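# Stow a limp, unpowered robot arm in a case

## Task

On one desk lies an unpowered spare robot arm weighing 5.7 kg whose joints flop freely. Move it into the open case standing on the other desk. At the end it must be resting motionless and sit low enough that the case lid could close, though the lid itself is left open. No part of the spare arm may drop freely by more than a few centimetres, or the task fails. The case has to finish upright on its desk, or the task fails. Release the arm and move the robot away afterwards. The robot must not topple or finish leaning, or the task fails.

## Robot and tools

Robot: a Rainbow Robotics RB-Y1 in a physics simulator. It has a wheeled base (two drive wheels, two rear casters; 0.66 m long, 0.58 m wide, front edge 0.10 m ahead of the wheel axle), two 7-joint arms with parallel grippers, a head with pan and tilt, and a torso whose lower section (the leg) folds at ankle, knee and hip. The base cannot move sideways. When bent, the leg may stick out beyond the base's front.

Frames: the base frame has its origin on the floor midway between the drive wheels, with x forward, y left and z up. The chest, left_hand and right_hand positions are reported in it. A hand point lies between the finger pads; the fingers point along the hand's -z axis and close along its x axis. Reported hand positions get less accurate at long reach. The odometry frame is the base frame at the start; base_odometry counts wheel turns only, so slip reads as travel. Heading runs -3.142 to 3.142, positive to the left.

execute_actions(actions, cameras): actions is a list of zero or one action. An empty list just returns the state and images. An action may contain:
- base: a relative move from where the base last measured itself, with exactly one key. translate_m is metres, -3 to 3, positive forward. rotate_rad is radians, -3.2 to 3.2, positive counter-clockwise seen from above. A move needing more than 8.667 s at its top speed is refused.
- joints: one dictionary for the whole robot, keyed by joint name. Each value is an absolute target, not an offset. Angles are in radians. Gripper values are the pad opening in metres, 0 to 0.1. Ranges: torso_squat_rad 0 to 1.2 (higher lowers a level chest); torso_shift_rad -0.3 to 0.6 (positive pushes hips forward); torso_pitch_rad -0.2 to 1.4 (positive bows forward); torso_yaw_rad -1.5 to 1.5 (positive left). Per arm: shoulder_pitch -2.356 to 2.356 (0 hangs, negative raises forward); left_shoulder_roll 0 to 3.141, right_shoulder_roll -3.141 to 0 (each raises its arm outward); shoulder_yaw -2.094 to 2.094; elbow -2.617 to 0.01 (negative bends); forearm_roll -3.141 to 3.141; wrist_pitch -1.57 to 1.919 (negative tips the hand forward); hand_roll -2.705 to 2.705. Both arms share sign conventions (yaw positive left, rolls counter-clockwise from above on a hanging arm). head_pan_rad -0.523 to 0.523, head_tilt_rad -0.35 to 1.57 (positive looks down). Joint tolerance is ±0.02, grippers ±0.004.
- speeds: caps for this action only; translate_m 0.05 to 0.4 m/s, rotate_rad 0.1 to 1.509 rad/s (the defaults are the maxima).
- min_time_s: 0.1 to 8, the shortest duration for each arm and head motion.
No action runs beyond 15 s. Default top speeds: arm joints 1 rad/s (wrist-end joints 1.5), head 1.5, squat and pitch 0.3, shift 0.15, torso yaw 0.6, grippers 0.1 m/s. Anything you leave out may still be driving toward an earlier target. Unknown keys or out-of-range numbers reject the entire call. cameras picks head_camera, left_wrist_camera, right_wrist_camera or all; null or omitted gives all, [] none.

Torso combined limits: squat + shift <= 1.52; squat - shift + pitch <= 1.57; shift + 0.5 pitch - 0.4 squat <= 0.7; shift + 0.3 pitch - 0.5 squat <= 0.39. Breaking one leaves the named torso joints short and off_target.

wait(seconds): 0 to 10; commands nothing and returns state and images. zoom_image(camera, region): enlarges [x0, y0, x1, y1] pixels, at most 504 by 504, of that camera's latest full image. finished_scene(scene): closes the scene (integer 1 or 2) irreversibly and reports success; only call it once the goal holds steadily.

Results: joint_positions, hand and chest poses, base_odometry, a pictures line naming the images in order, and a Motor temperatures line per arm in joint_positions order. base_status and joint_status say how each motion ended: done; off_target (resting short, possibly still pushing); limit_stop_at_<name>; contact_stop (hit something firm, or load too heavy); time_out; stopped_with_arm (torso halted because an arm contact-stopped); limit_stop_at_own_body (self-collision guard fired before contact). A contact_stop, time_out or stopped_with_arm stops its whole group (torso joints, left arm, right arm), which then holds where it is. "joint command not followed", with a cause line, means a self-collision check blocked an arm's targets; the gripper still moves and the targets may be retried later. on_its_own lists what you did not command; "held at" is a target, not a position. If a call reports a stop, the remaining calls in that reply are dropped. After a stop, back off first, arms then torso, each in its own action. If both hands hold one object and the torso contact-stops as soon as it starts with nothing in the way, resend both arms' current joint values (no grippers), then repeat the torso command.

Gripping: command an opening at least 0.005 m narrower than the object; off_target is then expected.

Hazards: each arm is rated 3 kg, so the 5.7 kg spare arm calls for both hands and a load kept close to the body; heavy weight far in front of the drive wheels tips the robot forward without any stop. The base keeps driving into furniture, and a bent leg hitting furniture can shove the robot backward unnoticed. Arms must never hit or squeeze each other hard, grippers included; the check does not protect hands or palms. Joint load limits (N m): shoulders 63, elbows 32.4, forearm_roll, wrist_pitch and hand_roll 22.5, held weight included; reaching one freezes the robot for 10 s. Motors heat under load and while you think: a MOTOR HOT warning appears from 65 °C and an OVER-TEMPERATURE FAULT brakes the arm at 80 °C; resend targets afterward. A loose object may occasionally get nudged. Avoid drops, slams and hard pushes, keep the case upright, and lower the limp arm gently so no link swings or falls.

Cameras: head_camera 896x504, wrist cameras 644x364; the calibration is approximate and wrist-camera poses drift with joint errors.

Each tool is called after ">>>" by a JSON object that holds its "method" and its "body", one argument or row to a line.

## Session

>>> {"method": "execute_actions", "body": {
  "actions": [],
  "cameras": ["head_camera"]
}}

Scene clock: 0.00 s.
Motor temperatures (°C, as the motors report them): left_arm=[29 30 26 28 33 28 36] | right_arm=[30 28 30 27 33 27 31]
base_odometry: x=+0.000 y=+0.000 heading=+0.000 (m, m, rad; odometry frame)
base_status: not commanded
joint_positions: torso_squat_rad=+0.350 torso_shift_rad=+0.000 torso_pitch_rad=+0.002 torso_yaw_rad=+0.000 left_shoulder_pitch_rad=-0.017 left_shoulder_roll_rad=+0.027 left_shoulder_yaw_rad=+0.042 left_elbow_rad=-0.168 left_forearm_roll_rad=-0.042 left_wrist_pitch_rad=-0.010 left_hand_roll_rad=-0.027 left_gripper_m=+0.101 right_shoulder_pitch_rad=-0.010 right_shoulder_roll_rad=-0.032 right_shoulder_yaw_rad=-0.019 right_elbow_rad=-0.259 right_forearm_roll_rad=+0.004 right_wrist_pitch_rad=-0.053 right_hand_roll_rad=+0.036 right_gripper_m=+0.099 head_pan_rad=+0.000 head_tilt_rad=+0.401
joint_status: not commanded
chest: x=-0.2272 y=-0.0004 z=+1.2475 quat_wxyz=(+1.000, +0.000, +0.001, +0.000) (m; base frame)
left_hand: x=-0.1322 y=+0.2440 z=+0.5689 quat_wxyz=(+0.995, +0.019, -0.096, -0.017) (m; base frame)
right_hand: x=-0.0835 y=-0.2462 z=+0.5781 quat_wxyz=(+0.987, -0.020, -0.159, +0.015) (m; base frame)
pictures: head_camera
camera_calibration (this result's frames):
head_camera: T_world_to_cam=[[-0.0163097, -0.998879, -0.0444429, 0.0600838], [-0.402606, 0.047247, -0.914153, 1.30154], [0.915228, 0.00298344, -0.402925, 0.7154], [0, 0, 0, 1]] pos_world=[-0.129765, -0.00361203, 1.48073]
Images, in order (width x height): head_camera 896x504.

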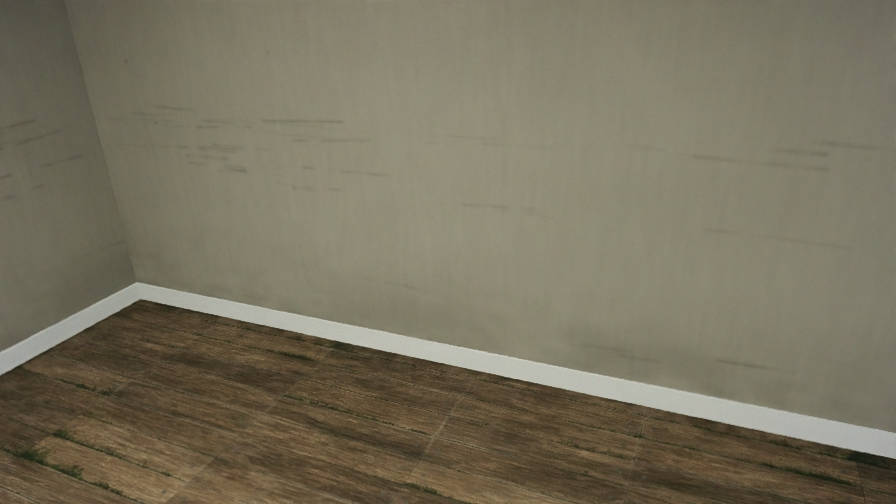

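>>> {"method": "execute_actions", "body": {
  "actions": [
    {"base":{"rotate_rad":1.2},"joints":{"head_pan_rad":0.2}}
  ],
  "cameras": ["head_camera"]
}}

>>> {"method": "execute_actions", "body": {
  "actions": [
    {"base":{"rotate_rad":1.5}}
  ],
  "cameras": ["head_camera"]
}}

Scene clock: 3.50 s.
Motor temperatures (°C, as the motors report them): left_arm=[29 30 26 28 33 28 36] | right_arm=[30 28 30 27 33 27 31]
base_odometry: x=+0.000 y=+0.000 heading=+1.200 (m, m, rad; odometry frame)
base_status: done
joint_positions: torso_squat_rad=+0.350 torso_shift_rad=+0.000 torso_pitch_rad=+0.002 torso_yaw_rad=+0.000 left_shoulder_pitch_rad=-0.017 left_shoulder_roll_rad=+0.027 left_shoulder_yaw_rad=+0.042 left_elbow_rad=-0.168 left_forearm_roll_rad=-0.042 left_wrist_pitch_rad=-0.010 left_hand_roll_rad=-0.027 left_gripper_m=+0.101 right_shoulder_pitch_rad=-0.010 right_shoulder_roll_rad=-0.032 right_shoulder_yaw_rad=-0.019 right_elbow_rad=-0.259 right_forearm_roll_rad=+0.004 right_wrist_pitch_rad=-0.053 right_hand_roll_rad=+0.036 right_gripper_m=+0.099 head_pan_rad=+0.200 head_tilt_rad=+0.401
joint_status: all done
chest: x=-0.2272 y=-0.0005 z=+1.2475 quat_wxyz=(+1.000, +0.001, +0.001, +0.000) (m; base frame)
left_hand: x=-0.1323 y=+0.2440 z=+0.5689 quat_wxyz=(+0.995, +0.019, -0.096, -0.017) (m; base frame)
right_hand: x=-0.0835 y=-0.2462 z=+0.5781 quat_wxyz=(+0.987, -0.020, -0.159, +0.015) (m; base frame)
pictures: head_camera
camera_calibration (this result's frames):
head_camera: T_world_to_cam=[[0.182234, -0.982236, -0.0447547, 0.101208], [-0.403808, -0.0332617, -0.914239, 1.30136], [0.89651, 0.184677, -0.402696, 0.711372], [0, 0, 0, 1]] pos_world=[-0.130696, 0.0113216, 1.48075]
Images, in order (width x height): head_camera 896x504.

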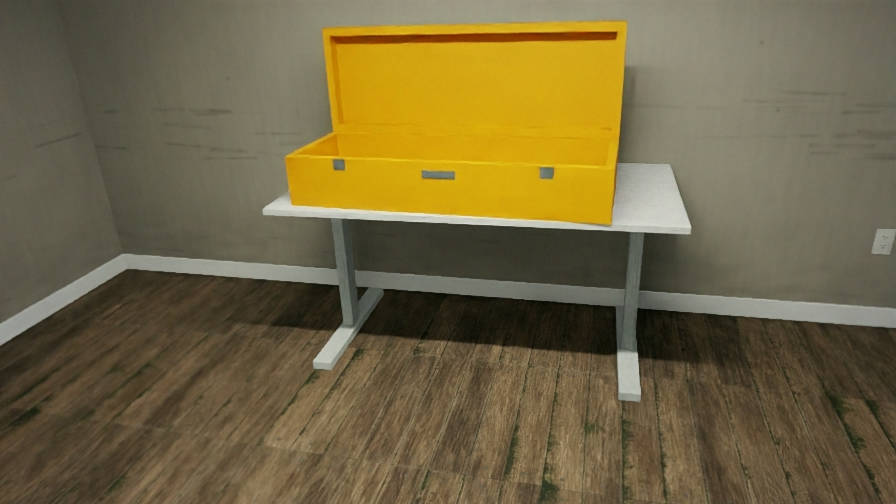

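Scene clock: 7.30 s.
Motor temperatures (°C, as the motors report them): left_arm=[29 30 26 28 33 28 36] | right_arm=[30 28 30 27 33 27 30]
base_odometry: x=+0.000 y=+0.000 heading=+2.699 (m, m, rad; odometry frame)
base_status: done
joint_positions: torso_squat_rad=+0.350 torso_shift_rad=+0.000 torso_pitch_rad=+0.002 torso_yaw_rad=+0.000 left_shoulder_pitch_rad=-0.017 left_shoulder_roll_rad=+0.027 left_shoulder_yaw_rad=+0.042 left_elbow_rad=-0.168 left_forearm_roll_rad=-0.042 left_wrist_pitch_rad=-0.010 left_hand_roll_rad=-0.027 left_gripper_m=+0.101 right_shoulder_pitch_rad=-0.010 right_shoulder_roll_rad=-0.032 right_shoulder_yaw_rad=-0.019 right_elbow_rad=-0.259 right_forearm_roll_rad=+0.004 right_wrist_pitch_rad=-0.053 right_hand_roll_rad=+0.036 right_gripper_m=+0.099 head_pan_rad=+0.200 head_tilt_rad=+0.401
joint_status: not commanded
chest: x=-0.2272 y=-0.0005 z=+1.2475 quat_wxyz=(+1.000, +0.001, +0.001, +0.000) (m; base frame)
left_hand: x=-0.1323 y=+0.2440 z=+0.5689 quat_wxyz=(+0.995, +0.019, -0.096, -0.017) (m; base frame)
right_hand: x=-0.0835 y=-0.2462 z=+0.5781 quat_wxyz=(+0.987, -0.020, -0.159, +0.015) (m; base frame)
pictures: head_camera
camera_calibration (this result's frames):
head_camera: T_world_to_cam=[[0.182234, -0.982236, -0.0447481, 0.101205], [-0.403797, -0.0332659, -0.914244, 1.30137], [0.896515, 0.184676, -0.402686, 0.711371], [0, 0, 0, 1]] pos_world=[-0.13071, 0.0113256, 1.48075]
Images, in order (width x height): head_camera 896x504.

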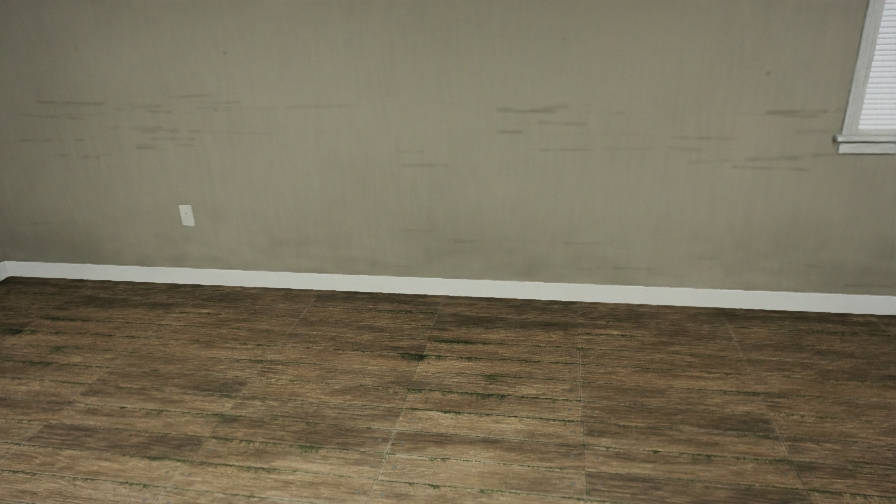

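>>> {"method": "execute_actions", "body": {
  "actions": [
    {"base":{"rotate_rad":1.4},"joints":{"head_pan_rad":0}}
  ],
  "cameras": ["head_camera"]
}}

Scene clock: 11.07 s.
Motor temperatures (°C, as the motors report them): left_arm=[29 30 26 28 33 28 36] | right_arm=[30 28 30 27 33 27 30]
base_odometry: x=+0.000 y=+0.000 heading=-2.184 (m, m, rad; odometry frame)
base_status: done
joint_positions: torso_squat_rad=+0.350 torso_shift_rad=+0.000 torso_pitch_rad=+0.002 torso_yaw_rad=+0.000 left_shoulder_pitch_rad=-0.017 left_shoulder_roll_rad=+0.027 left_shoulder_yaw_rad=+0.042 left_elbow_rad=-0.168 left_forearm_roll_rad=-0.042 left_wrist_pitch_rad=-0.010 left_hand_roll_rad=-0.027 left_gripper_m=+0.101 right_shoulder_pitch_rad=-0.010 right_shoulder_roll_rad=-0.032 right_shoulder_yaw_rad=-0.019 right_elbow_rad=-0.259 right_forearm_roll_rad=+0.004 right_wrist_pitch_rad=-0.053 right_hand_roll_rad=+0.036 right_gripper_m=+0.099 head_pan_rad=+0.000 head_tilt_rad=+0.401
joint_status: all done
chest: x=-0.2272 y=-0.0005 z=+1.2475 quat_wxyz=(+1.000, +0.001, +0.001, +0.000) (m; base frame)
left_hand: x=-0.1323 y=+0.2440 z=+0.5689 quat_wxyz=(+0.995, +0.019, -0.096, -0.017) (m; base frame)
right_hand: x=-0.0835 y=-0.2462 z=+0.5781 quat_wxyz=(+0.987, -0.020, -0.159, +0.015) (m; base frame)
pictures: head_camera
camera_calibration (this result's frames):
head_camera: T_world_to_cam=[[-0.0164802, -0.998875, -0.0444634, 0.0600587], [-0.402574, 0.0473345, -0.914163, 1.30155], [0.915239, 0.00283427, -0.402901, 0.715397], [0, 0, 0, 1]] pos_world=[-0.129797, -0.00364492, 1.48074]
Images, in order (width x height): head_camera 896x504.

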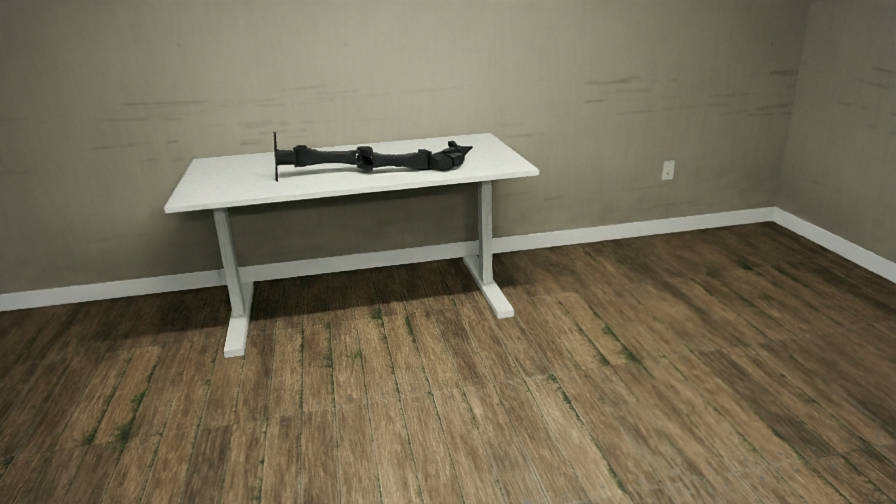

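>>> {"method": "execute_actions", "body": {
  "actions": [
    {"base":{"rotate_rad":0.13},"joints":{"head_tilt_rad":0.7,"left_shoulder_roll_rad":0.15,"right_shoulder_roll_rad":-0.15}}
  ],
  "cameras": []
}}

>>> {"method": "execute_actions", "body": {
  "actions": [
    {"base":{"translate_m":1.9}}
  ],
  "cameras": ["head_camera"]
}}

>>> {"method": "execute_actions", "body": {
  "actions": [
    {"base":{"rotate_rad":0.07},"joints":{"left_shoulder_pitch_rad":-1.35,"right_shoulder_pitch_rad":-1.24,"left_elbow_rad":-0.65,"right_elbow_rad":-0.75,"left_wrist_pitch_rad":1.7,"right_wrist_pitch_rad":1.9,"left_shoulder_yaw_rad":0.33,"right_shoulder_yaw_rad":-0.33,"left_forearm_roll_rad":0,"right_forearm_roll_rad":0,"left_hand_roll_rad":0.1,"right_hand_roll_rad":-0.06,"head_tilt_rad":0.9}}
  ]
}}

Scene clock: 12.60 s.
Motor temperatures (°C, as the motors report them): left_arm=[29 30 26 28 33 28 36] | right_arm=[30 28 30 27 33 27 30]
base_odometry: x=+0.000 y=+0.000 heading=-2.055 (m, m, rad; odometry frame)
base_status: done
joint_positions: torso_squat_rad=+0.350 torso_shift_rad=+0.000 torso_pitch_rad=+0.002 torso_yaw_rad=+0.000 left_shoulder_pitch_rad=-0.017 left_shoulder_roll_rad=+0.150 left_shoulder_yaw_rad=+0.042 left_elbow_rad=-0.168 left_forearm_roll_rad=-0.042 left_wrist_pitch_rad=-0.010 left_hand_roll_rad=-0.027 left_gripper_m=+0.101 right_shoulder_pitch_rad=-0.010 right_shoulder_roll_rad=-0.150 right_shoulder_yaw_rad=-0.019 right_elbow_rad=-0.259 right_forearm_roll_rad=+0.004 right_wrist_pitch_rad=-0.053 right_hand_roll_rad=+0.036 right_gripper_m=+0.099 head_pan_rad=+0.000 head_tilt_rad=+0.700
joint_status: all done
chest: x=-0.2272 y=-0.0005 z=+1.2475 quat_wxyz=(+1.000, +0.001, +0.001, +0.000) (m; base frame)
left_hand: x=-0.1319 y=+0.3369 z=+0.5777 quat_wxyz=(+0.992, +0.080, -0.095, -0.022) (m; base frame)
right_hand: x=-0.0832 y=-0.3341 z=+0.5864 quat_wxyz=(+0.984, -0.078, -0.158, +0.023) (m; base frame)
pictures: none
No camera images: the call's "cameras" was empty. Leave "cameras" out to get every camera's image.

Scene clock: 18.70 s.
Motor temperatures (°C, as the motors report them): left_arm=[29 30 26 28 33 28 36] | right_arm=[30 28 30 27 33 27 30]
base_odometry: x=-0.883 y=-1.682 heading=-2.054 (m, m, rad; odometry frame)
base_status: done
joint_positions: torso_squat_rad=+0.350 torso_shift_rad=+0.001 torso_pitch_rad=+0.002 torso_yaw_rad=+0.000 left_shoulder_pitch_rad=-0.017 left_shoulder_roll_rad=+0.150 left_shoulder_yaw_rad=+0.042 left_elbow_rad=-0.168 left_forearm_roll_rad=-0.042 left_wrist_pitch_rad=-0.010 left_hand_roll_rad=-0.027 left_gripper_m=+0.101 right_shoulder_pitch_rad=-0.010 right_shoulder_roll_rad=-0.150 right_shoulder_yaw_rad=-0.019 right_elbow_rad=-0.259 right_forearm_roll_rad=+0.004 right_wrist_pitch_rad=-0.053 right_hand_roll_rad=+0.036 right_gripper_m=+0.099 head_pan_rad=+0.000 head_tilt_rad=+0.700
joint_status: not commanded
chest: x=-0.2272 y=-0.0005 z=+1.2475 quat_wxyz=(+1.000, +0.001, +0.001, +0.000) (m; base frame)
left_hand: x=-0.1319 y=+0.3369 z=+0.5777 quat_wxyz=(+0.992, +0.080, -0.095, -0.022) (m; base frame)
right_hand: x=-0.0832 y=-0.3341 z=+0.5864 quat_wxyz=(+0.984, -0.078, -0.158, +0.023) (m; base frame)
pictures: head_camera
camera_calibration (this result's frames):
head_camera: T_world_to_cam=[[-0.0285555, -0.998886, -0.0375703, 0.0475825], [-0.654507, 0.0470923, -0.754588, 1.01899], [0.755517, 0.00304243, -0.655123, 1.0477], [0, 0, 0, 1]] pos_world=[-0.123258, -0.00364487, 1.45708]
Images, in order (width x height): head_camera 896x504.

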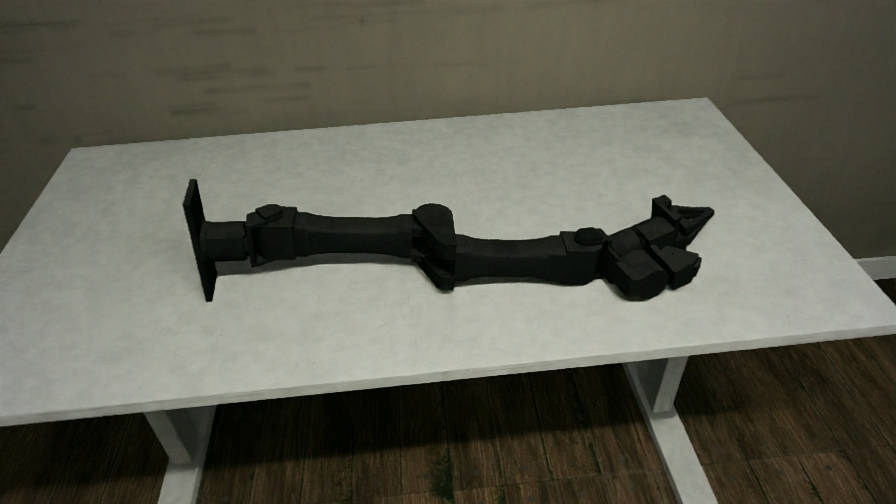

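Scene clock: 20.83 s.
Motor temperatures (°C, as the motors report them): left_arm=[29 30 26 28 33 28 36] | right_arm=[30 28 30 27 33 27 30]
base_odometry: x=-0.883 y=-1.683 heading=-1.985 (m, m, rad; odometry frame)
base_status: done
joint_positions: torso_squat_rad=+0.350 torso_shift_rad=+0.000 torso_pitch_rad=+0.001 torso_yaw_rad=+0.000 left_shoulder_pitch_rad=-1.351 left_shoulder_roll_rad=+0.150 left_shoulder_yaw_rad=+0.330 left_elbow_rad=-0.650 left_forearm_roll_rad=+0.000 left_wrist_pitch_rad=+1.700 left_hand_roll_rad=+0.100 left_gripper_m=+0.101 right_shoulder_pitch_rad=-1.240 right_shoulder_roll_rad=-0.150 right_shoulder_yaw_rad=-0.330 right_elbow_rad=-0.750 right_forearm_roll_rad=+0.000 right_wrist_pitch_rad=+1.900 right_hand_roll_rad=-0.060 right_gripper_m=+0.099 head_pan_rad=+0.000 head_tilt_rad=+0.900
joint_status: all done
chest: x=-0.2273 y=-0.0004 z=+1.2475 quat_wxyz=(+1.000, +0.000, +0.001, +0.000) (m; base frame)
left_hand: x=+0.3488 y=+0.1514 z=+1.1249 quat_wxyz=(+0.992, -0.021, -0.122, -0.005) (m; base frame)
right_hand: x=+0.2990 y=-0.1756 z=+1.0890 quat_wxyz=(+1.000, +0.016, -0.021, +0.006) (m; base frame)
pictures: head_camera, left_wrist_camera, right_wrist_camera
camera_calibration (this result's frames):
head_camera: T_world_to_cam=[[-0.0352321, -0.998897, -0.0310537, 0.0368183], [-0.791199, 0.0468626, -0.60976, 0.781172], [0.610543, 0.00308649, -0.791977, 1.21624], [0, 0, 0, 1]] pos_world=[-0.123209, -0.00358397, 1.44071]
left_wrist_camera: T_world_to_cam=[[0.967011, 0.0355562, 0.25224, -0.629238], [-0.138089, -0.758922, 0.636372, -0.5136], [0.214057, -0.65021, -0.728976, 0.929426], [0, 0, 0, 1]] pos_world=[0.338607, 0.236913, 1.16309]
right_wrist_camera: T_world_to_cam=[[-0.995398, -0.00057245, -0.0958286, 0.407616], [-0.067772, 0.711198, 0.699717, -0.59162], [0.0677526, 0.702992, -0.707964, 0.960221], [0, 0, 0, 1]] pos_world=[0.300588, -0.254035, 1.13283]
Images, in order (width x height): head_camera 896x504, left_wrist_camera 644x364, right_wrist_camera 644x364.

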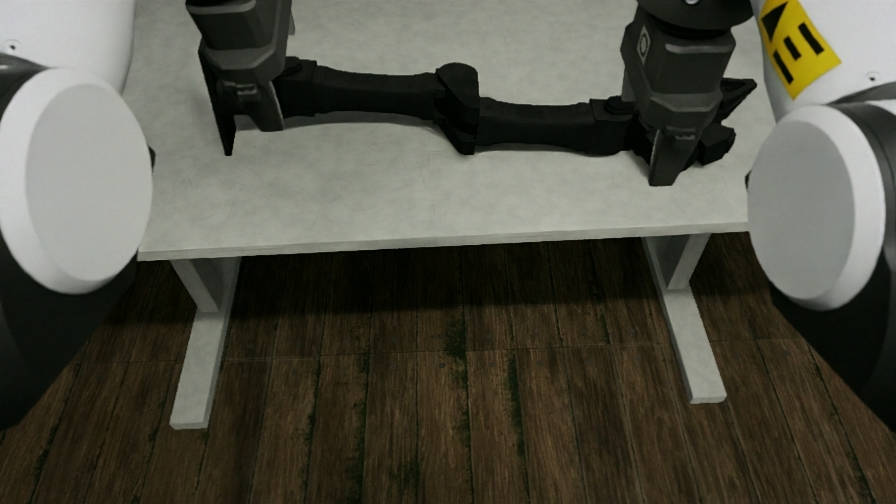

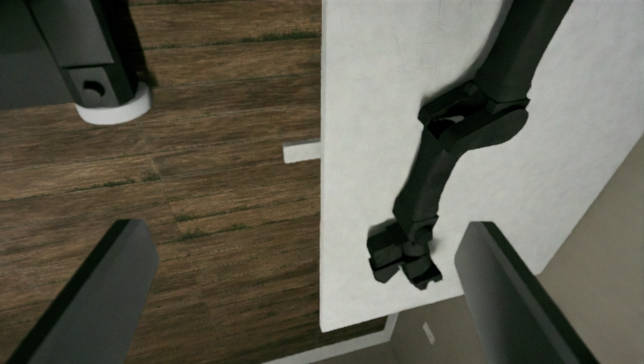

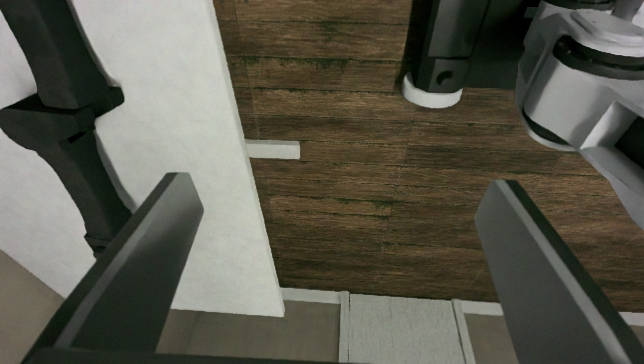

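>>> {"method": "execute_actions", "body": {
  "actions": [
    {"base":{"translate_m":0.36},"joints":{"torso_squat_rad":0.87,"head_tilt_rad":0.75}}
  ]
}}

Scene clock: 23.40 s.
Motor temperatures (°C, as the motors report them): left_arm=[29 30 26 28 33 28 36] | right_arm=[30 28 30 27 33 27 30]
base_odometry: x=-1.028 y=-2.012 heading=-1.985 (m, m, rad; odometry frame)
base_status: done
joint_positions: torso_squat_rad=+0.870 torso_shift_rad=+0.000 torso_pitch_rad=+0.001 torso_yaw_rad=+0.000 left_shoulder_pitch_rad=-1.350 left_shoulder_roll_rad=+0.150 left_shoulder_yaw_rad=+0.330 left_elbow_rad=-0.650 left_forearm_roll_rad=+0.000 left_wrist_pitch_rad=+1.700 left_hand_roll_rad=+0.100 left_gripper_m=+0.101 right_shoulder_pitch_rad=-1.240 right_shoulder_roll_rad=-0.150 right_shoulder_yaw_rad=-0.330 right_elbow_rad=-0.750 right_forearm_roll_rad=+0.000 right_wrist_pitch_rad=+1.900 right_hand_roll_rad=-0.060 right_gripper_m=+0.099 head_pan_rad=+0.000 head_tilt_rad=+0.750
joint_status: all done
chest: x=-0.2274 y=-0.0004 z=+1.0413 quat_wxyz=(+1.000, +0.000, +0.001, +0.000) (m; base frame)
left_hand: x=+0.3487 y=+0.1515 z=+0.9185 quat_wxyz=(+0.992, -0.021, -0.122, -0.005) (m; base frame)
right_hand: x=+0.2988 y=-0.1756 z=+0.8827 quat_wxyz=(+1.000, +0.016, -0.021, +0.006) (m; base frame)
pictures: head_camera, left_wrist_camera, right_wrist_camera
camera_calibration (this result's frames):
head_camera: T_world_to_cam=[[-0.0303449, -0.99889, -0.0360334, 0.0376421], [-0.691255, 0.0470112, -0.721081, 0.814068], [0.721974, 0.00302714, -0.691914, 0.95161], [0, 0, 0, 1]] pos_world=[-0.123167, -0.00355067, 1.2468]
left_wrist_camera: T_world_to_cam=[[0.967099, 0.0356185, 0.251894, -0.576781], [-0.137813, -0.758929, 0.636422, -0.382369], [0.213838, -0.650198, -0.729051, 0.779212], [0, 0, 0, 1]] pos_world=[0.338483, 0.236995, 0.956721]
right_wrist_camera: T_world_to_cam=[[-0.995429, -0.000506424, -0.0954981, 0.387434], [-0.0674923, 0.711204, 0.699738, -0.447353], [0.0675643, 0.702985, -0.707988, 0.814215], [0, 0, 0, 1]] pos_world=[0.300459, -0.254026, 0.926483]
Images, in order (width x height): head_camera 896x504, left_wrist_camera 644x364, right_wrist_camera 644x364.

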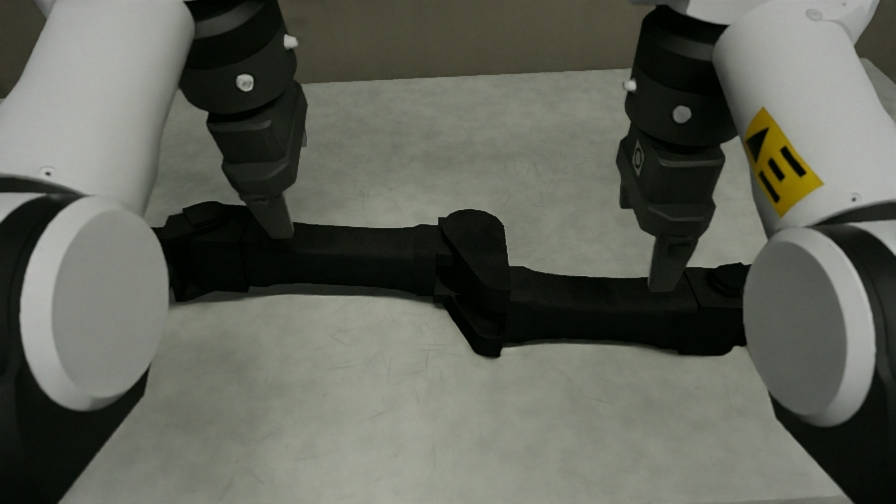

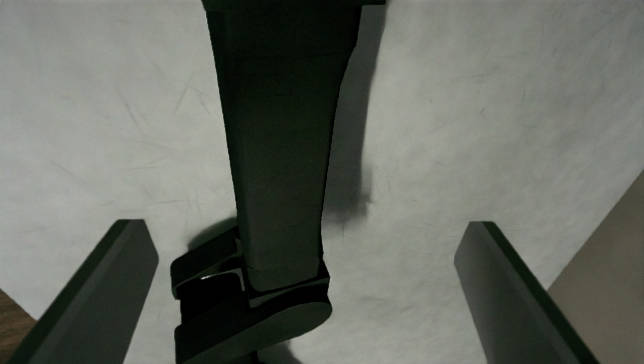

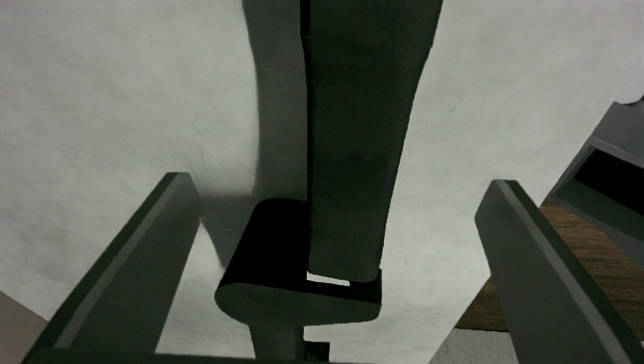

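>>> {"method": "execute_actions", "body": {
  "actions": [
    {"joints":{"torso_squat_rad":1.0,"left_wrist_pitch_rad":1.66,"right_wrist_pitch_rad":1.915}}
  ]
}}

Scene clock: 24.70 s.
Motor temperatures (°C, as the motors report them): left_arm=[29 30 26 28 33 28 36] | right_arm=[30 28 30 27 33 27 30]
base_odometry: x=-1.028 y=-2.012 heading=-1.985 (m, m, rad; odometry frame)
base_status: not commanded
joint_positions: torso_squat_rad=+1.000 torso_shift_rad=+0.000 torso_pitch_rad=+0.001 torso_yaw_rad=+0.000 left_shoulder_pitch_rad=-1.350 left_shoulder_roll_rad=+0.150 left_shoulder_yaw_rad=+0.330 left_elbow_rad=-0.650 left_forearm_roll_rad=+0.000 left_wrist_pitch_rad=+1.660 left_hand_roll_rad=+0.100 left_gripper_m=+0.101 right_shoulder_pitch_rad=-1.240 right_shoulder_roll_rad=-0.150 right_shoulder_yaw_rad=-0.330 right_elbow_rad=-0.750 right_forearm_roll_rad=+0.000 right_wrist_pitch_rad=+1.915 right_hand_roll_rad=-0.060 right_gripper_m=+0.099 head_pan_rad=+0.000 head_tilt_rad=+0.750
joint_status: all done
chest: x=-0.2274 y=-0.0004 z=+0.9681 quat_wxyz=(+1.000, +0.000, +0.001, +0.000) (m; base frame)
left_hand: x=+0.3574 y=+0.1506 z=+0.8477 quat_wxyz=(+0.990, -0.024, -0.141, -0.005) (m; base frame)
right_hand: x=+0.2954 y=-0.1758 z=+0.8093 quat_wxyz=(+1.000, +0.015, -0.014, +0.006) (m; base frame)
pictures: head_camera, left_wrist_camera, right_wrist_camera
camera_calibration (this result's frames):
head_camera: T_world_to_cam=[[-0.0303451, -0.99889, -0.0360334, 0.0350202], [-0.69126, 0.0470113, -0.721075, 0.761284], [0.721968, 0.0030274, -0.691919, 0.901003], [0, 0, 0, 1]] pos_world=[-0.123187, -0.00353538, 1.17363]
left_wrist_camera: T_world_to_cam=[[0.956372, 0.0375046, 0.289736, -0.595929], [-0.162372, -0.756218, 0.633853, -0.326245], [0.242876, -0.653244, -0.717136, 0.705099], [0, 0, 0, 1]] pos_world=[0.345705, 0.236239, 0.885105]
right_wrist_camera: T_world_to_cam=[[-0.996754, -0.00100826, -0.0804993, 0.365118], [-0.0572458, 0.711935, 0.699908, -0.39913], [0.0566046, 0.702245, -0.709682, 0.767169], [0, 0, 0, 1]] pos_world=[0.297659, -0.254218, 0.853192]
Images, in order (width x height): head_camera 896x504, left_wrist_camera 644x364, right_wrist_camera 644x364.

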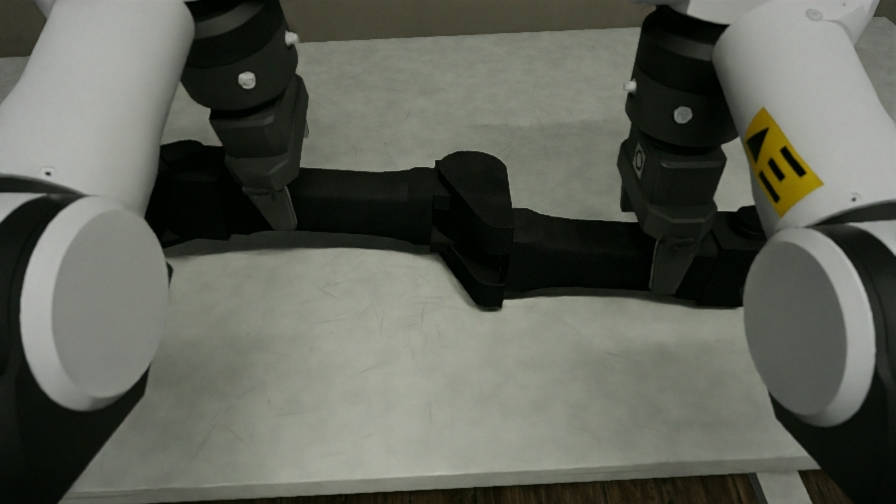

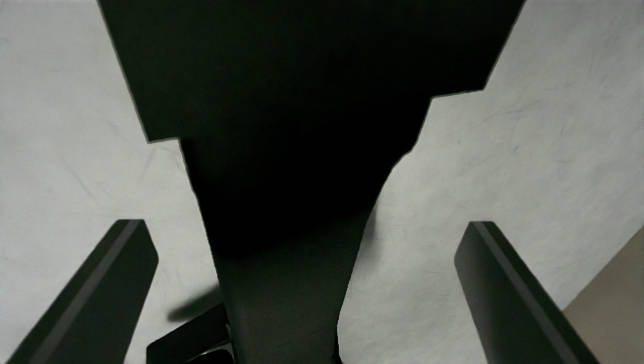

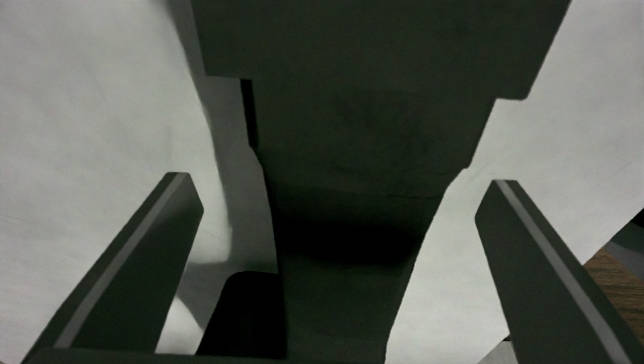

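>>> {"method": "execute_actions", "body": {
  "actions": [
    {"joints":{"torso_squat_rad":1.065}}
  ]
}}

Scene clock: 25.67 s.
Motor temperatures (°C, as the motors report them): left_arm=[29 30 26 28 33 28 36] | right_arm=[30 28 30 27 33 27 30]
base_odometry: x=-1.028 y=-2.012 heading=-1.985 (m, m, rad; odometry frame)
base_status: not commanded
joint_positions: torso_squat_rad=+1.065 torso_shift_rad=+0.000 torso_pitch_rad=+0.001 torso_yaw_rad=+0.000 left_shoulder_pitch_rad=-1.350 left_shoulder_roll_rad=+0.150 left_shoulder_yaw_rad=+0.330 left_elbow_rad=-0.650 left_forearm_roll_rad=+0.000 left_wrist_pitch_rad=+1.660 left_hand_roll_rad=+0.100 left_gripper_m=+0.101 right_shoulder_pitch_rad=-1.240 right_shoulder_roll_rad=-0.150 right_shoulder_yaw_rad=-0.330 right_elbow_rad=-0.750 right_forearm_roll_rad=+0.000 right_wrist_pitch_rad=+1.915 right_hand_roll_rad=-0.060 right_gripper_m=+0.099 head_pan_rad=+0.000 head_tilt_rad=+0.750
joint_status: all done
chest: x=-0.2274 y=-0.0004 z=+0.9291 quat_wxyz=(+1.000, +0.000, +0.001, +0.000) (m; base frame)
left_hand: x=+0.3574 y=+0.1506 z=+0.8086 quat_wxyz=(+0.990, -0.024, -0.141, -0.005) (m; base frame)
right_hand: x=+0.2953 y=-0.1758 z=+0.7702 quat_wxyz=(+1.000, +0.015, -0.014, +0.006) (m; base frame)
pictures: head_camera, left_wrist_camera, right_wrist_camera
camera_calibration (this result's frames):
head_camera: T_world_to_cam=[[-0.0303448, -0.99889, -0.0360336, 0.0336206], [-0.691257, 0.0470113, -0.721078, 0.73311], [0.721972, 0.00302745, -0.691916, 0.873988], [0, 0, 0, 1]] pos_world=[-0.123207, -0.00352713, 1.13457]
left_wrist_camera: T_world_to_cam=[[0.956386, 0.0375191, 0.289687, -0.584546], [-0.162328, -0.756221, 0.633861, -0.301482], [0.242849, -0.65324, -0.717149, 0.677106], [0, 0, 0, 1]] pos_world=[0.345679, 0.236257, 0.846018]
right_wrist_camera: T_world_to_cam=[[-0.996759, -0.000997484, -0.0804435, 0.361901], [-0.0571988, 0.711936, 0.699911, -0.371795], [0.0565725, 0.702243, -0.709686, 0.739446], [0, 0, 0, 1]] pos_world=[0.29763, -0.254215, 0.81411]
Images, in order (width x height): head_camera 896x504, left_wrist_camera 644x364, right_wrist_camera 644x364.

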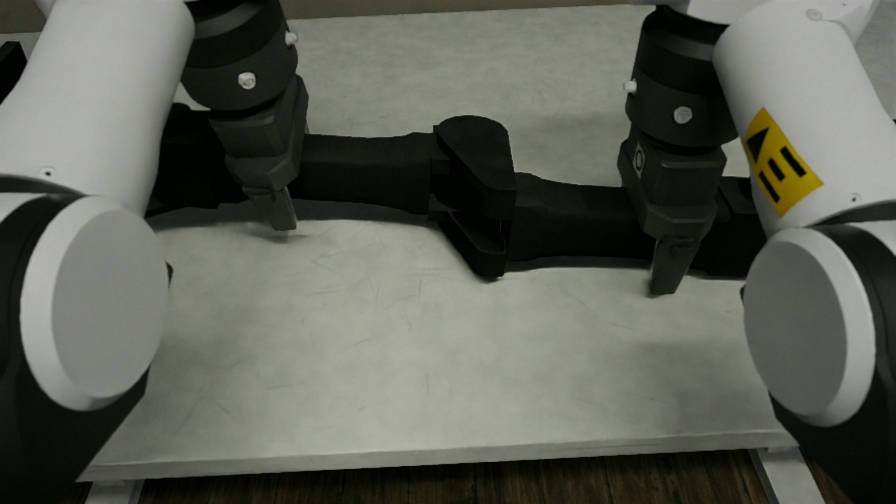

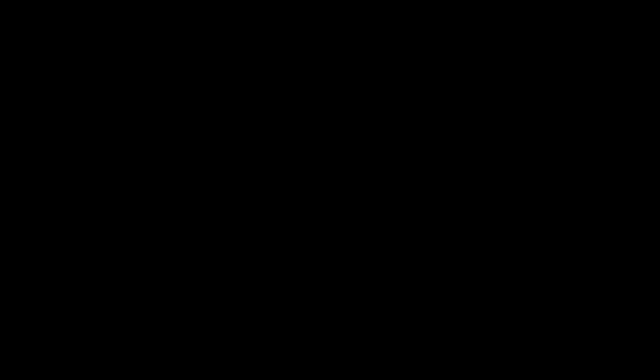

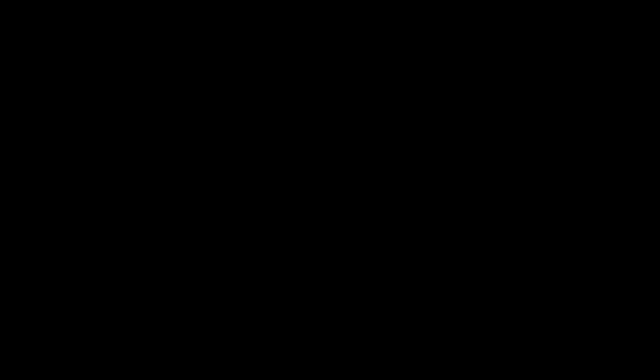

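>>> {"method": "execute_actions", "body": {
  "actions": [
    {"joints":{"torso_squat_rad":1.073,"left_gripper_m":0,"right_gripper_m":0}}
  ],
  "cameras": []
}}

>>> {"method": "execute_actions", "body": {
  "actions": [
    {"joints":{"torso_squat_rad":1.02}}
  ],
  "cameras": ["head_camera"]
}}

Scene clock: 27.23 s.
Motor temperatures (°C, as the motors report them): left_arm=[29 30 26 28 33 28 36] | right_arm=[30 28 30 27 33 27 30]
base_odometry: x=-1.028 y=-2.012 heading=-1.985 (m, m, rad; odometry frame)
base_status: not commanded
joint_positions: torso_squat_rad=+1.073 torso_shift_rad=+0.000 torso_pitch_rad=+0.000 torso_yaw_rad=+0.000 left_shoulder_pitch_rad=-1.353 left_shoulder_roll_rad=+0.152 left_shoulder_yaw_rad=+0.330 left_elbow_rad=-0.652 left_forearm_roll_rad=+0.000 left_wrist_pitch_rad=+1.659 left_hand_roll_rad=+0.100 left_gripper_m=+0.060 right_shoulder_pitch_rad=-1.243 right_shoulder_roll_rad=-0.151 right_shoulder_yaw_rad=-0.330 right_elbow_rad=-0.751 right_forearm_roll_rad=+0.000 right_wrist_pitch_rad=+1.916 right_hand_roll_rad=-0.060 right_gripper_m=+0.054 head_pan_rad=+0.000 head_tilt_rad=+0.750
joint_status: left_gripper_m off_target (ended at +0.060, target +0.000); right_gripper_m off_target (ended at +0.054, target +0.000); the others done
chest: x=-0.2281 y=-0.0003 z=+0.9241 quat_wxyz=(+1.000, +0.000, +0.000, +0.000) (m; base frame)
left_hand: x=+0.3581 y=+0.1511 z=+0.8067 quat_wxyz=(+0.989, -0.023, -0.145, -0.004) (m; base frame)
right_hand: x=+0.2954 y=-0.1760 z=+0.7678 quat_wxyz=(+1.000, +0.015, -0.015, +0.006) (m; base frame)
pictures: none
No camera images: the call's "cameras" was empty. Leave "cameras" out to get every camera's image.

Scene clock: 28.10 s.
Motor temperatures (°C, as the motors report them): left_arm=[29 30 26 28 33 28 36] | right_arm=[31 28 30 27 33 27 30]
base_odometry: x=-1.028 y=-2.012 heading=-1.985 (m, m, rad; odometry frame)
base_status: not commanded
joint_positions: torso_squat_rad=+1.020 torso_shift_rad=+0.001 torso_pitch_rad=+0.003 torso_yaw_rad=+0.000 left_shoulder_pitch_rad=-1.347 left_shoulder_roll_rad=+0.150 left_shoulder_yaw_rad=+0.330 left_elbow_rad=-0.648 left_forearm_roll_rad=+0.000 left_wrist_pitch_rad=+1.660 left_hand_roll_rad=+0.100 left_gripper_m=+0.059 right_shoulder_pitch_rad=-1.238 right_shoulder_roll_rad=-0.150 right_shoulder_yaw_rad=-0.330 right_elbow_rad=-0.749 right_forearm_roll_rad=+0.000 right_wrist_pitch_rad=+1.915 right_hand_roll_rad=-0.060 right_gripper_m=+0.054 head_pan_rad=+0.000 head_tilt_rad=+0.750
joint_status: all done
chest: x=-0.2267 y=-0.0004 z=+0.9564 quat_wxyz=(+1.000, +0.000, +0.002, +0.000) (m; base frame)
left_hand: x=+0.3571 y=+0.1513 z=+0.8326 quat_wxyz=(+0.990, -0.023, -0.138, -0.004) (m; base frame)
right_hand: x=+0.2950 y=-0.1765 z=+0.7951 quat_wxyz=(+1.000, +0.015, -0.011, +0.005) (m; base frame)
pictures: head_camera
camera_calibration (this result's frames):
head_camera: T_world_to_cam=[[-0.0304649, -0.998889, -0.0359538, 0.0345325], [-0.692446, 0.047032, -0.719935, 0.751924], [0.720826, 0.00296329, -0.693109, 0.893216], [0, 0, 0, 1]] pos_world=[-0.122135, -0.00351727, 1.16167]
Images, in order (width x height): head_camera 896x504.

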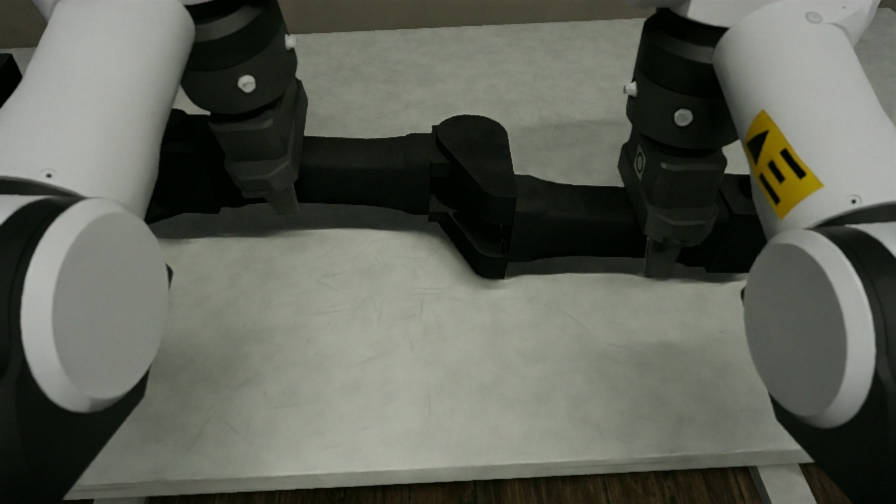

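>>> {"method": "execute_actions", "body": {
  "actions": [
    {"joints":{"torso_squat_rad":0.9}}
  ],
  "cameras": []
}}

>>> {"method": "execute_actions", "body": {
  "actions": [
    {"joints":{"torso_squat_rad":0.72}}
  ],
  "cameras": []
}}

>>> {"method": "execute_actions", "body": {
  "actions": [
    {"base":{"translate_m":-0.6},"speeds":{"translate_m":0.25},"joints":{"torso_squat_rad":0,"head_tilt_rad":0.55}}
  ],
  "cameras": ["head_camera"]
}}

>>> {"method": "execute_actions", "body": {
  "actions": [
    {"base":{"rotate_rad":-2.907},"speeds":{"rotate_rad":0.6}}
  ],
  "cameras": []
}}

>>> {"method": "execute_actions", "body": {
  "actions": [
    {"base":{"translate_m":2.33}}
  ],
  "cameras": []
}}

>>> {"method": "execute_actions", "body": {
  "actions": [
    {"base":{"rotate_rad":-0.247}}
  ],
  "cameras": ["head_camera"]
}}

Scene clock: 29.43 s.
Motor temperatures (°C, as the motors report them): left_arm=[29 30 26 28 33 28 36] | right_arm=[31 28 30 27 33 27 30]
base_odometry: x=-1.028 y=-2.012 heading=-1.985 (m, m, rad; odometry frame)
base_status: not commanded
joint_positions: torso_squat_rad=+0.900 torso_shift_rad=+0.001 torso_pitch_rad=+0.003 torso_yaw_rad=+0.000 left_shoulder_pitch_rad=-1.347 left_shoulder_roll_rad=+0.150 left_shoulder_yaw_rad=+0.330 left_elbow_rad=-0.648 left_forearm_roll_rad=+0.000 left_wrist_pitch_rad=+1.660 left_hand_roll_rad=+0.100 left_gripper_m=+0.059 right_shoulder_pitch_rad=-1.237 right_shoulder_roll_rad=-0.150 right_shoulder_yaw_rad=-0.330 right_elbow_rad=-0.748 right_forearm_roll_rad=+0.000 right_wrist_pitch_rad=+1.915 right_hand_roll_rad=-0.060 right_gripper_m=+0.054 head_pan_rad=+0.000 head_tilt_rad=+0.750
joint_status: all done
chest: x=-0.2266 y=-0.0004 z=+1.0251 quat_wxyz=(+1.000, +0.000, +0.002, +0.000) (m; base frame)
left_hand: x=+0.3571 y=+0.1512 z=+0.9011 quat_wxyz=(+0.990, -0.023, -0.138, -0.004) (m; base frame)
right_hand: x=+0.2949 y=-0.1766 z=+0.8634 quat_wxyz=(+1.000, +0.015, -0.010, +0.005) (m; base frame)
pictures: none
No camera images: the call's "cameras" was empty. Leave "cameras" out to get every camera's image.

Scene clock: 30.83 s.
Motor temperatures (°C, as the motors report them): left_arm=[29 30 26 28 33 28 36] | right_arm=[31 28 30 27 33 27 31]
base_odometry: x=-1.028 y=-2.012 heading=-1.985 (m, m, rad; odometry frame)
base_status: not commanded
joint_positions: torso_squat_rad=+0.720 torso_shift_rad=+0.001 torso_pitch_rad=+0.003 torso_yaw_rad=+0.000 left_shoulder_pitch_rad=-1.347 left_shoulder_roll_rad=+0.150 left_shoulder_yaw_rad=+0.330 left_elbow_rad=-0.648 left_forearm_roll_rad=+0.000 left_wrist_pitch_rad=+1.660 left_hand_roll_rad=+0.100 left_gripper_m=+0.059 right_shoulder_pitch_rad=-1.237 right_shoulder_roll_rad=-0.150 right_shoulder_yaw_rad=-0.330 right_elbow_rad=-0.748 right_forearm_roll_rad=+0.000 right_wrist_pitch_rad=+1.915 right_hand_roll_rad=-0.060 right_gripper_m=+0.054 head_pan_rad=+0.000 head_tilt_rad=+0.750
joint_status: all done
chest: x=-0.2264 y=-0.0005 z=+1.1163 quat_wxyz=(+1.000, +0.001, +0.002, +0.000) (m; base frame)
left_hand: x=+0.3572 y=+0.1511 z=+0.9923 quat_wxyz=(+0.990, -0.023, -0.138, -0.004) (m; base frame)
right_hand: x=+0.2949 y=-0.1765 z=+0.9541 quat_wxyz=(+1.000, +0.015, -0.010, +0.005) (m; base frame)
pictures: none
No camera images: the call's "cameras" was empty. Leave "cameras" out to get every camera's image.

Scene clock: 34.23 s.
Motor temperatures (°C, as the motors report them): left_arm=[29 30 26 29 33 28 36] | right_arm=[31 28 30 28 34 27 31]
base_odometry: x=-0.787 y=-1.463 heading=-1.984 (m, m, rad; odometry frame)
base_status: done
joint_positions: torso_squat_rad=+0.000 torso_shift_rad=+0.001 torso_pitch_rad=+0.003 torso_yaw_rad=+0.000 left_shoulder_pitch_rad=-1.347 left_shoulder_roll_rad=+0.150 left_shoulder_yaw_rad=+0.330 left_elbow_rad=-0.648 left_forearm_roll_rad=+0.000 left_wrist_pitch_rad=+1.661 left_hand_roll_rad=+0.100 left_gripper_m=+0.059 right_shoulder_pitch_rad=-1.236 right_shoulder_roll_rad=-0.150 right_shoulder_yaw_rad=-0.330 right_elbow_rad=-0.748 right_forearm_roll_rad=+0.000 right_wrist_pitch_rad=+1.915 right_hand_roll_rad=-0.060 right_gripper_m=+0.054 head_pan_rad=+0.000 head_tilt_rad=+0.550
joint_status: all done
chest: x=-0.2262 y=-0.0005 z=+1.2899 quat_wxyz=(+1.000, +0.001, +0.002, +0.000) (m; base frame)
left_hand: x=+0.3574 y=+0.1511 z=+1.1658 quat_wxyz=(+0.990, -0.023, -0.138, -0.004) (m; base frame)
right_hand: x=+0.2951 y=-0.1766 z=+1.1276 quat_wxyz=(+1.000, +0.015, -0.010, +0.005) (m; base frame)
pictures: head_camera
camera_calibration (this result's frames):
head_camera: T_world_to_cam=[[-0.0228604, -0.998877, -0.0414879, 0.0561857], [-0.535895, 0.0472765, -0.84296, 1.20764], [0.843975, 0.00296276, -0.536375, 0.91552], [0, 0, 0, 1]] pos_world=[-0.124221, -0.00368304, 1.51139]
Images, in order (width x height): head_camera 896x504.

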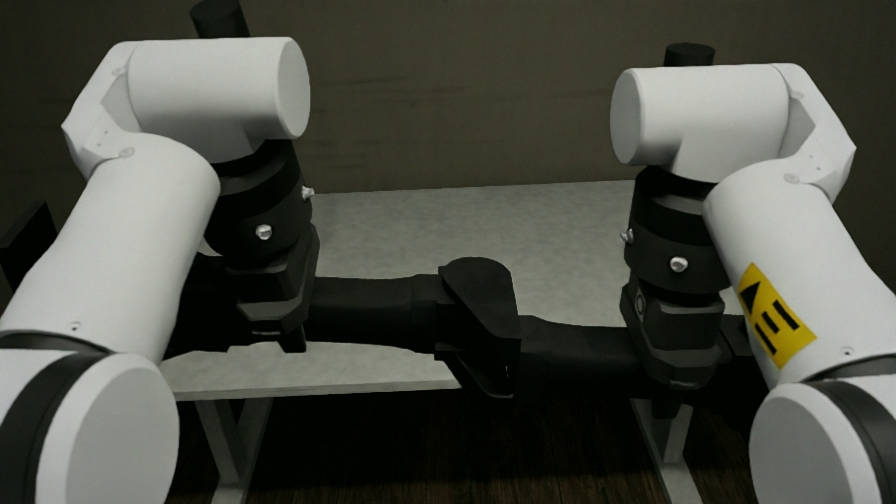

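Scene clock: 40.60 s.
Motor temperatures (°C, as the motors report them): left_arm=[30 30 26 29 33 28 36] | right_arm=[32 28 30 28 34 27 31]
base_odometry: x=-0.787 y=-1.463 heading=+1.393 (m, m, rad; odometry frame)
base_status: done
joint_positions: torso_squat_rad=+0.000 torso_shift_rad=+0.001 torso_pitch_rad=+0.003 torso_yaw_rad=+0.000 left_shoulder_pitch_rad=-1.347 left_shoulder_roll_rad=+0.150 left_shoulder_yaw_rad=+0.330 left_elbow_rad=-0.648 left_forearm_roll_rad=+0.000 left_wrist_pitch_rad=+1.661 left_hand_roll_rad=+0.100 left_gripper_m=+0.059 right_shoulder_pitch_rad=-1.236 right_shoulder_roll_rad=-0.150 right_shoulder_yaw_rad=-0.330 right_elbow_rad=-0.748 right_forearm_roll_rad=+0.000 right_wrist_pitch_rad=+1.915 right_hand_roll_rad=-0.060 right_gripper_m=+0.054 head_pan_rad=+0.000 head_tilt_rad=+0.550
joint_status: not commanded
chest: x=-0.2261 y=-0.0005 z=+1.2899 quat_wxyz=(+1.000, +0.001, +0.002, +0.000) (m; base frame)
left_hand: x=+0.3575 y=+0.1511 z=+1.1658 quat_wxyz=(+0.990, -0.023, -0.138, -0.004) (m; base frame)
right_hand: x=+0.2951 y=-0.1766 z=+1.1276 quat_wxyz=(+1.000, +0.015, -0.010, +0.005) (m; base frame)
pictures: none
No camera images: the call's "cameras" was empty. Leave "cameras" out to get every camera's image.

Scene clock: 47.70 s.
Motor temperatures (°C, as the motors report them): left_arm=[30 30 26 29 33 28 36] | right_arm=[33 28 30 28 34 27 31]
base_odometry: x=-0.373 y=+0.830 heading=+1.392 (m, m, rad; odometry frame)
base_status: done
joint_positions: torso_squat_rad=+0.000 torso_shift_rad=+0.001 torso_pitch_rad=+0.004 torso_yaw_rad=+0.000 left_shoulder_pitch_rad=-1.347 left_shoulder_roll_rad=+0.150 left_shoulder_yaw_rad=+0.330 left_elbow_rad=-0.648 left_forearm_roll_rad=+0.000 left_wrist_pitch_rad=+1.661 left_hand_roll_rad=+0.100 left_gripper_m=+0.059 right_shoulder_pitch_rad=-1.236 right_shoulder_roll_rad=-0.150 right_shoulder_yaw_rad=-0.330 right_elbow_rad=-0.748 right_forearm_roll_rad=+0.000 right_wrist_pitch_rad=+1.915 right_hand_roll_rad=-0.060 right_gripper_m=+0.054 head_pan_rad=+0.000 head_tilt_rad=+0.550
joint_status: not commanded
chest: x=-0.2260 y=-0.0005 z=+1.2899 quat_wxyz=(+1.000, +0.001, +0.002, +0.000) (m; base frame)
left_hand: x=+0.3575 y=+0.1510 z=+1.1657 quat_wxyz=(+0.990, -0.023, -0.137, -0.004) (m; base frame)
right_hand: x=+0.2952 y=-0.1766 z=+1.1275 quat_wxyz=(+1.000, +0.015, -0.010, +0.005) (m; base frame)
pictures: none
No camera images: the call's "cameras" was empty. Leave "cameras" out to get every camera's image.

Scene clock: 49.43 s.
Motor temperatures (°C, as the motors report them): left_arm=[30 30 26 29 33 28 36] | right_arm=[33 28 30 28 34 27 31]
base_odometry: x=-0.373 y=+0.830 heading=+1.146 (m, m, rad; odometry frame)
base_status: done
joint_positions: torso_squat_rad=+0.000 torso_shift_rad=+0.001 torso_pitch_rad=+0.003 torso_yaw_rad=+0.000 left_shoulder_pitch_rad=-1.347 left_shoulder_roll_rad=+0.150 left_shoulder_yaw_rad=+0.330 left_elbow_rad=-0.648 left_forearm_roll_rad=+0.000 left_wrist_pitch_rad=+1.661 left_hand_roll_rad=+0.100 left_gripper_m=+0.059 right_shoulder_pitch_rad=-1.236 right_shoulder_roll_rad=-0.150 right_shoulder_yaw_rad=-0.330 right_elbow_rad=-0.748 right_forearm_roll_rad=+0.000 right_wrist_pitch_rad=+1.915 right_hand_roll_rad=-0.060 right_gripper_m=+0.054 head_pan_rad=+0.000 head_tilt_rad=+0.550
joint_status: not commanded
chest: x=-0.2261 y=-0.0005 z=+1.2899 quat_wxyz=(+1.000, +0.001, +0.002, +0.000) (m; base frame)
left_hand: x=+0.3575 y=+0.1510 z=+1.1657 quat_wxyz=(+0.990, -0.023, -0.137, -0.004) (m; base frame)
right_hand: x=+0.2952 y=-0.1766 z=+1.1276 quat_wxyz=(+1.000, +0.015, -0.010, +0.005) (m; base frame)
pictures: head_camera
camera_calibration (this result's frames):
head_camera: T_world_to_cam=[[-0.022874, -0.998876, -0.0415221, 0.0562036], [-0.536001, 0.0473123, -0.84289, 1.20757], [0.843907, 0.00297564, -0.536481, 0.915583], [0, 0, 0, 1]] pos_world=[-0.124123, -0.00371692, 1.51138]
Images, in order (width x height): head_camera 896x504.

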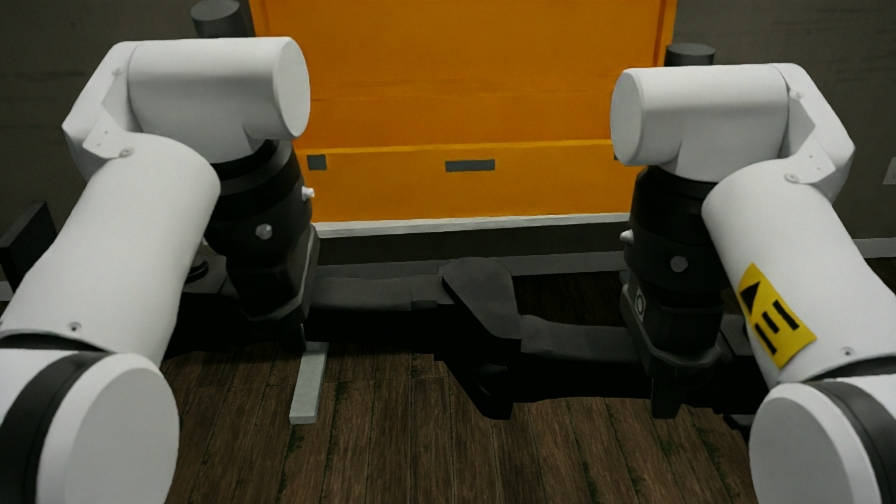

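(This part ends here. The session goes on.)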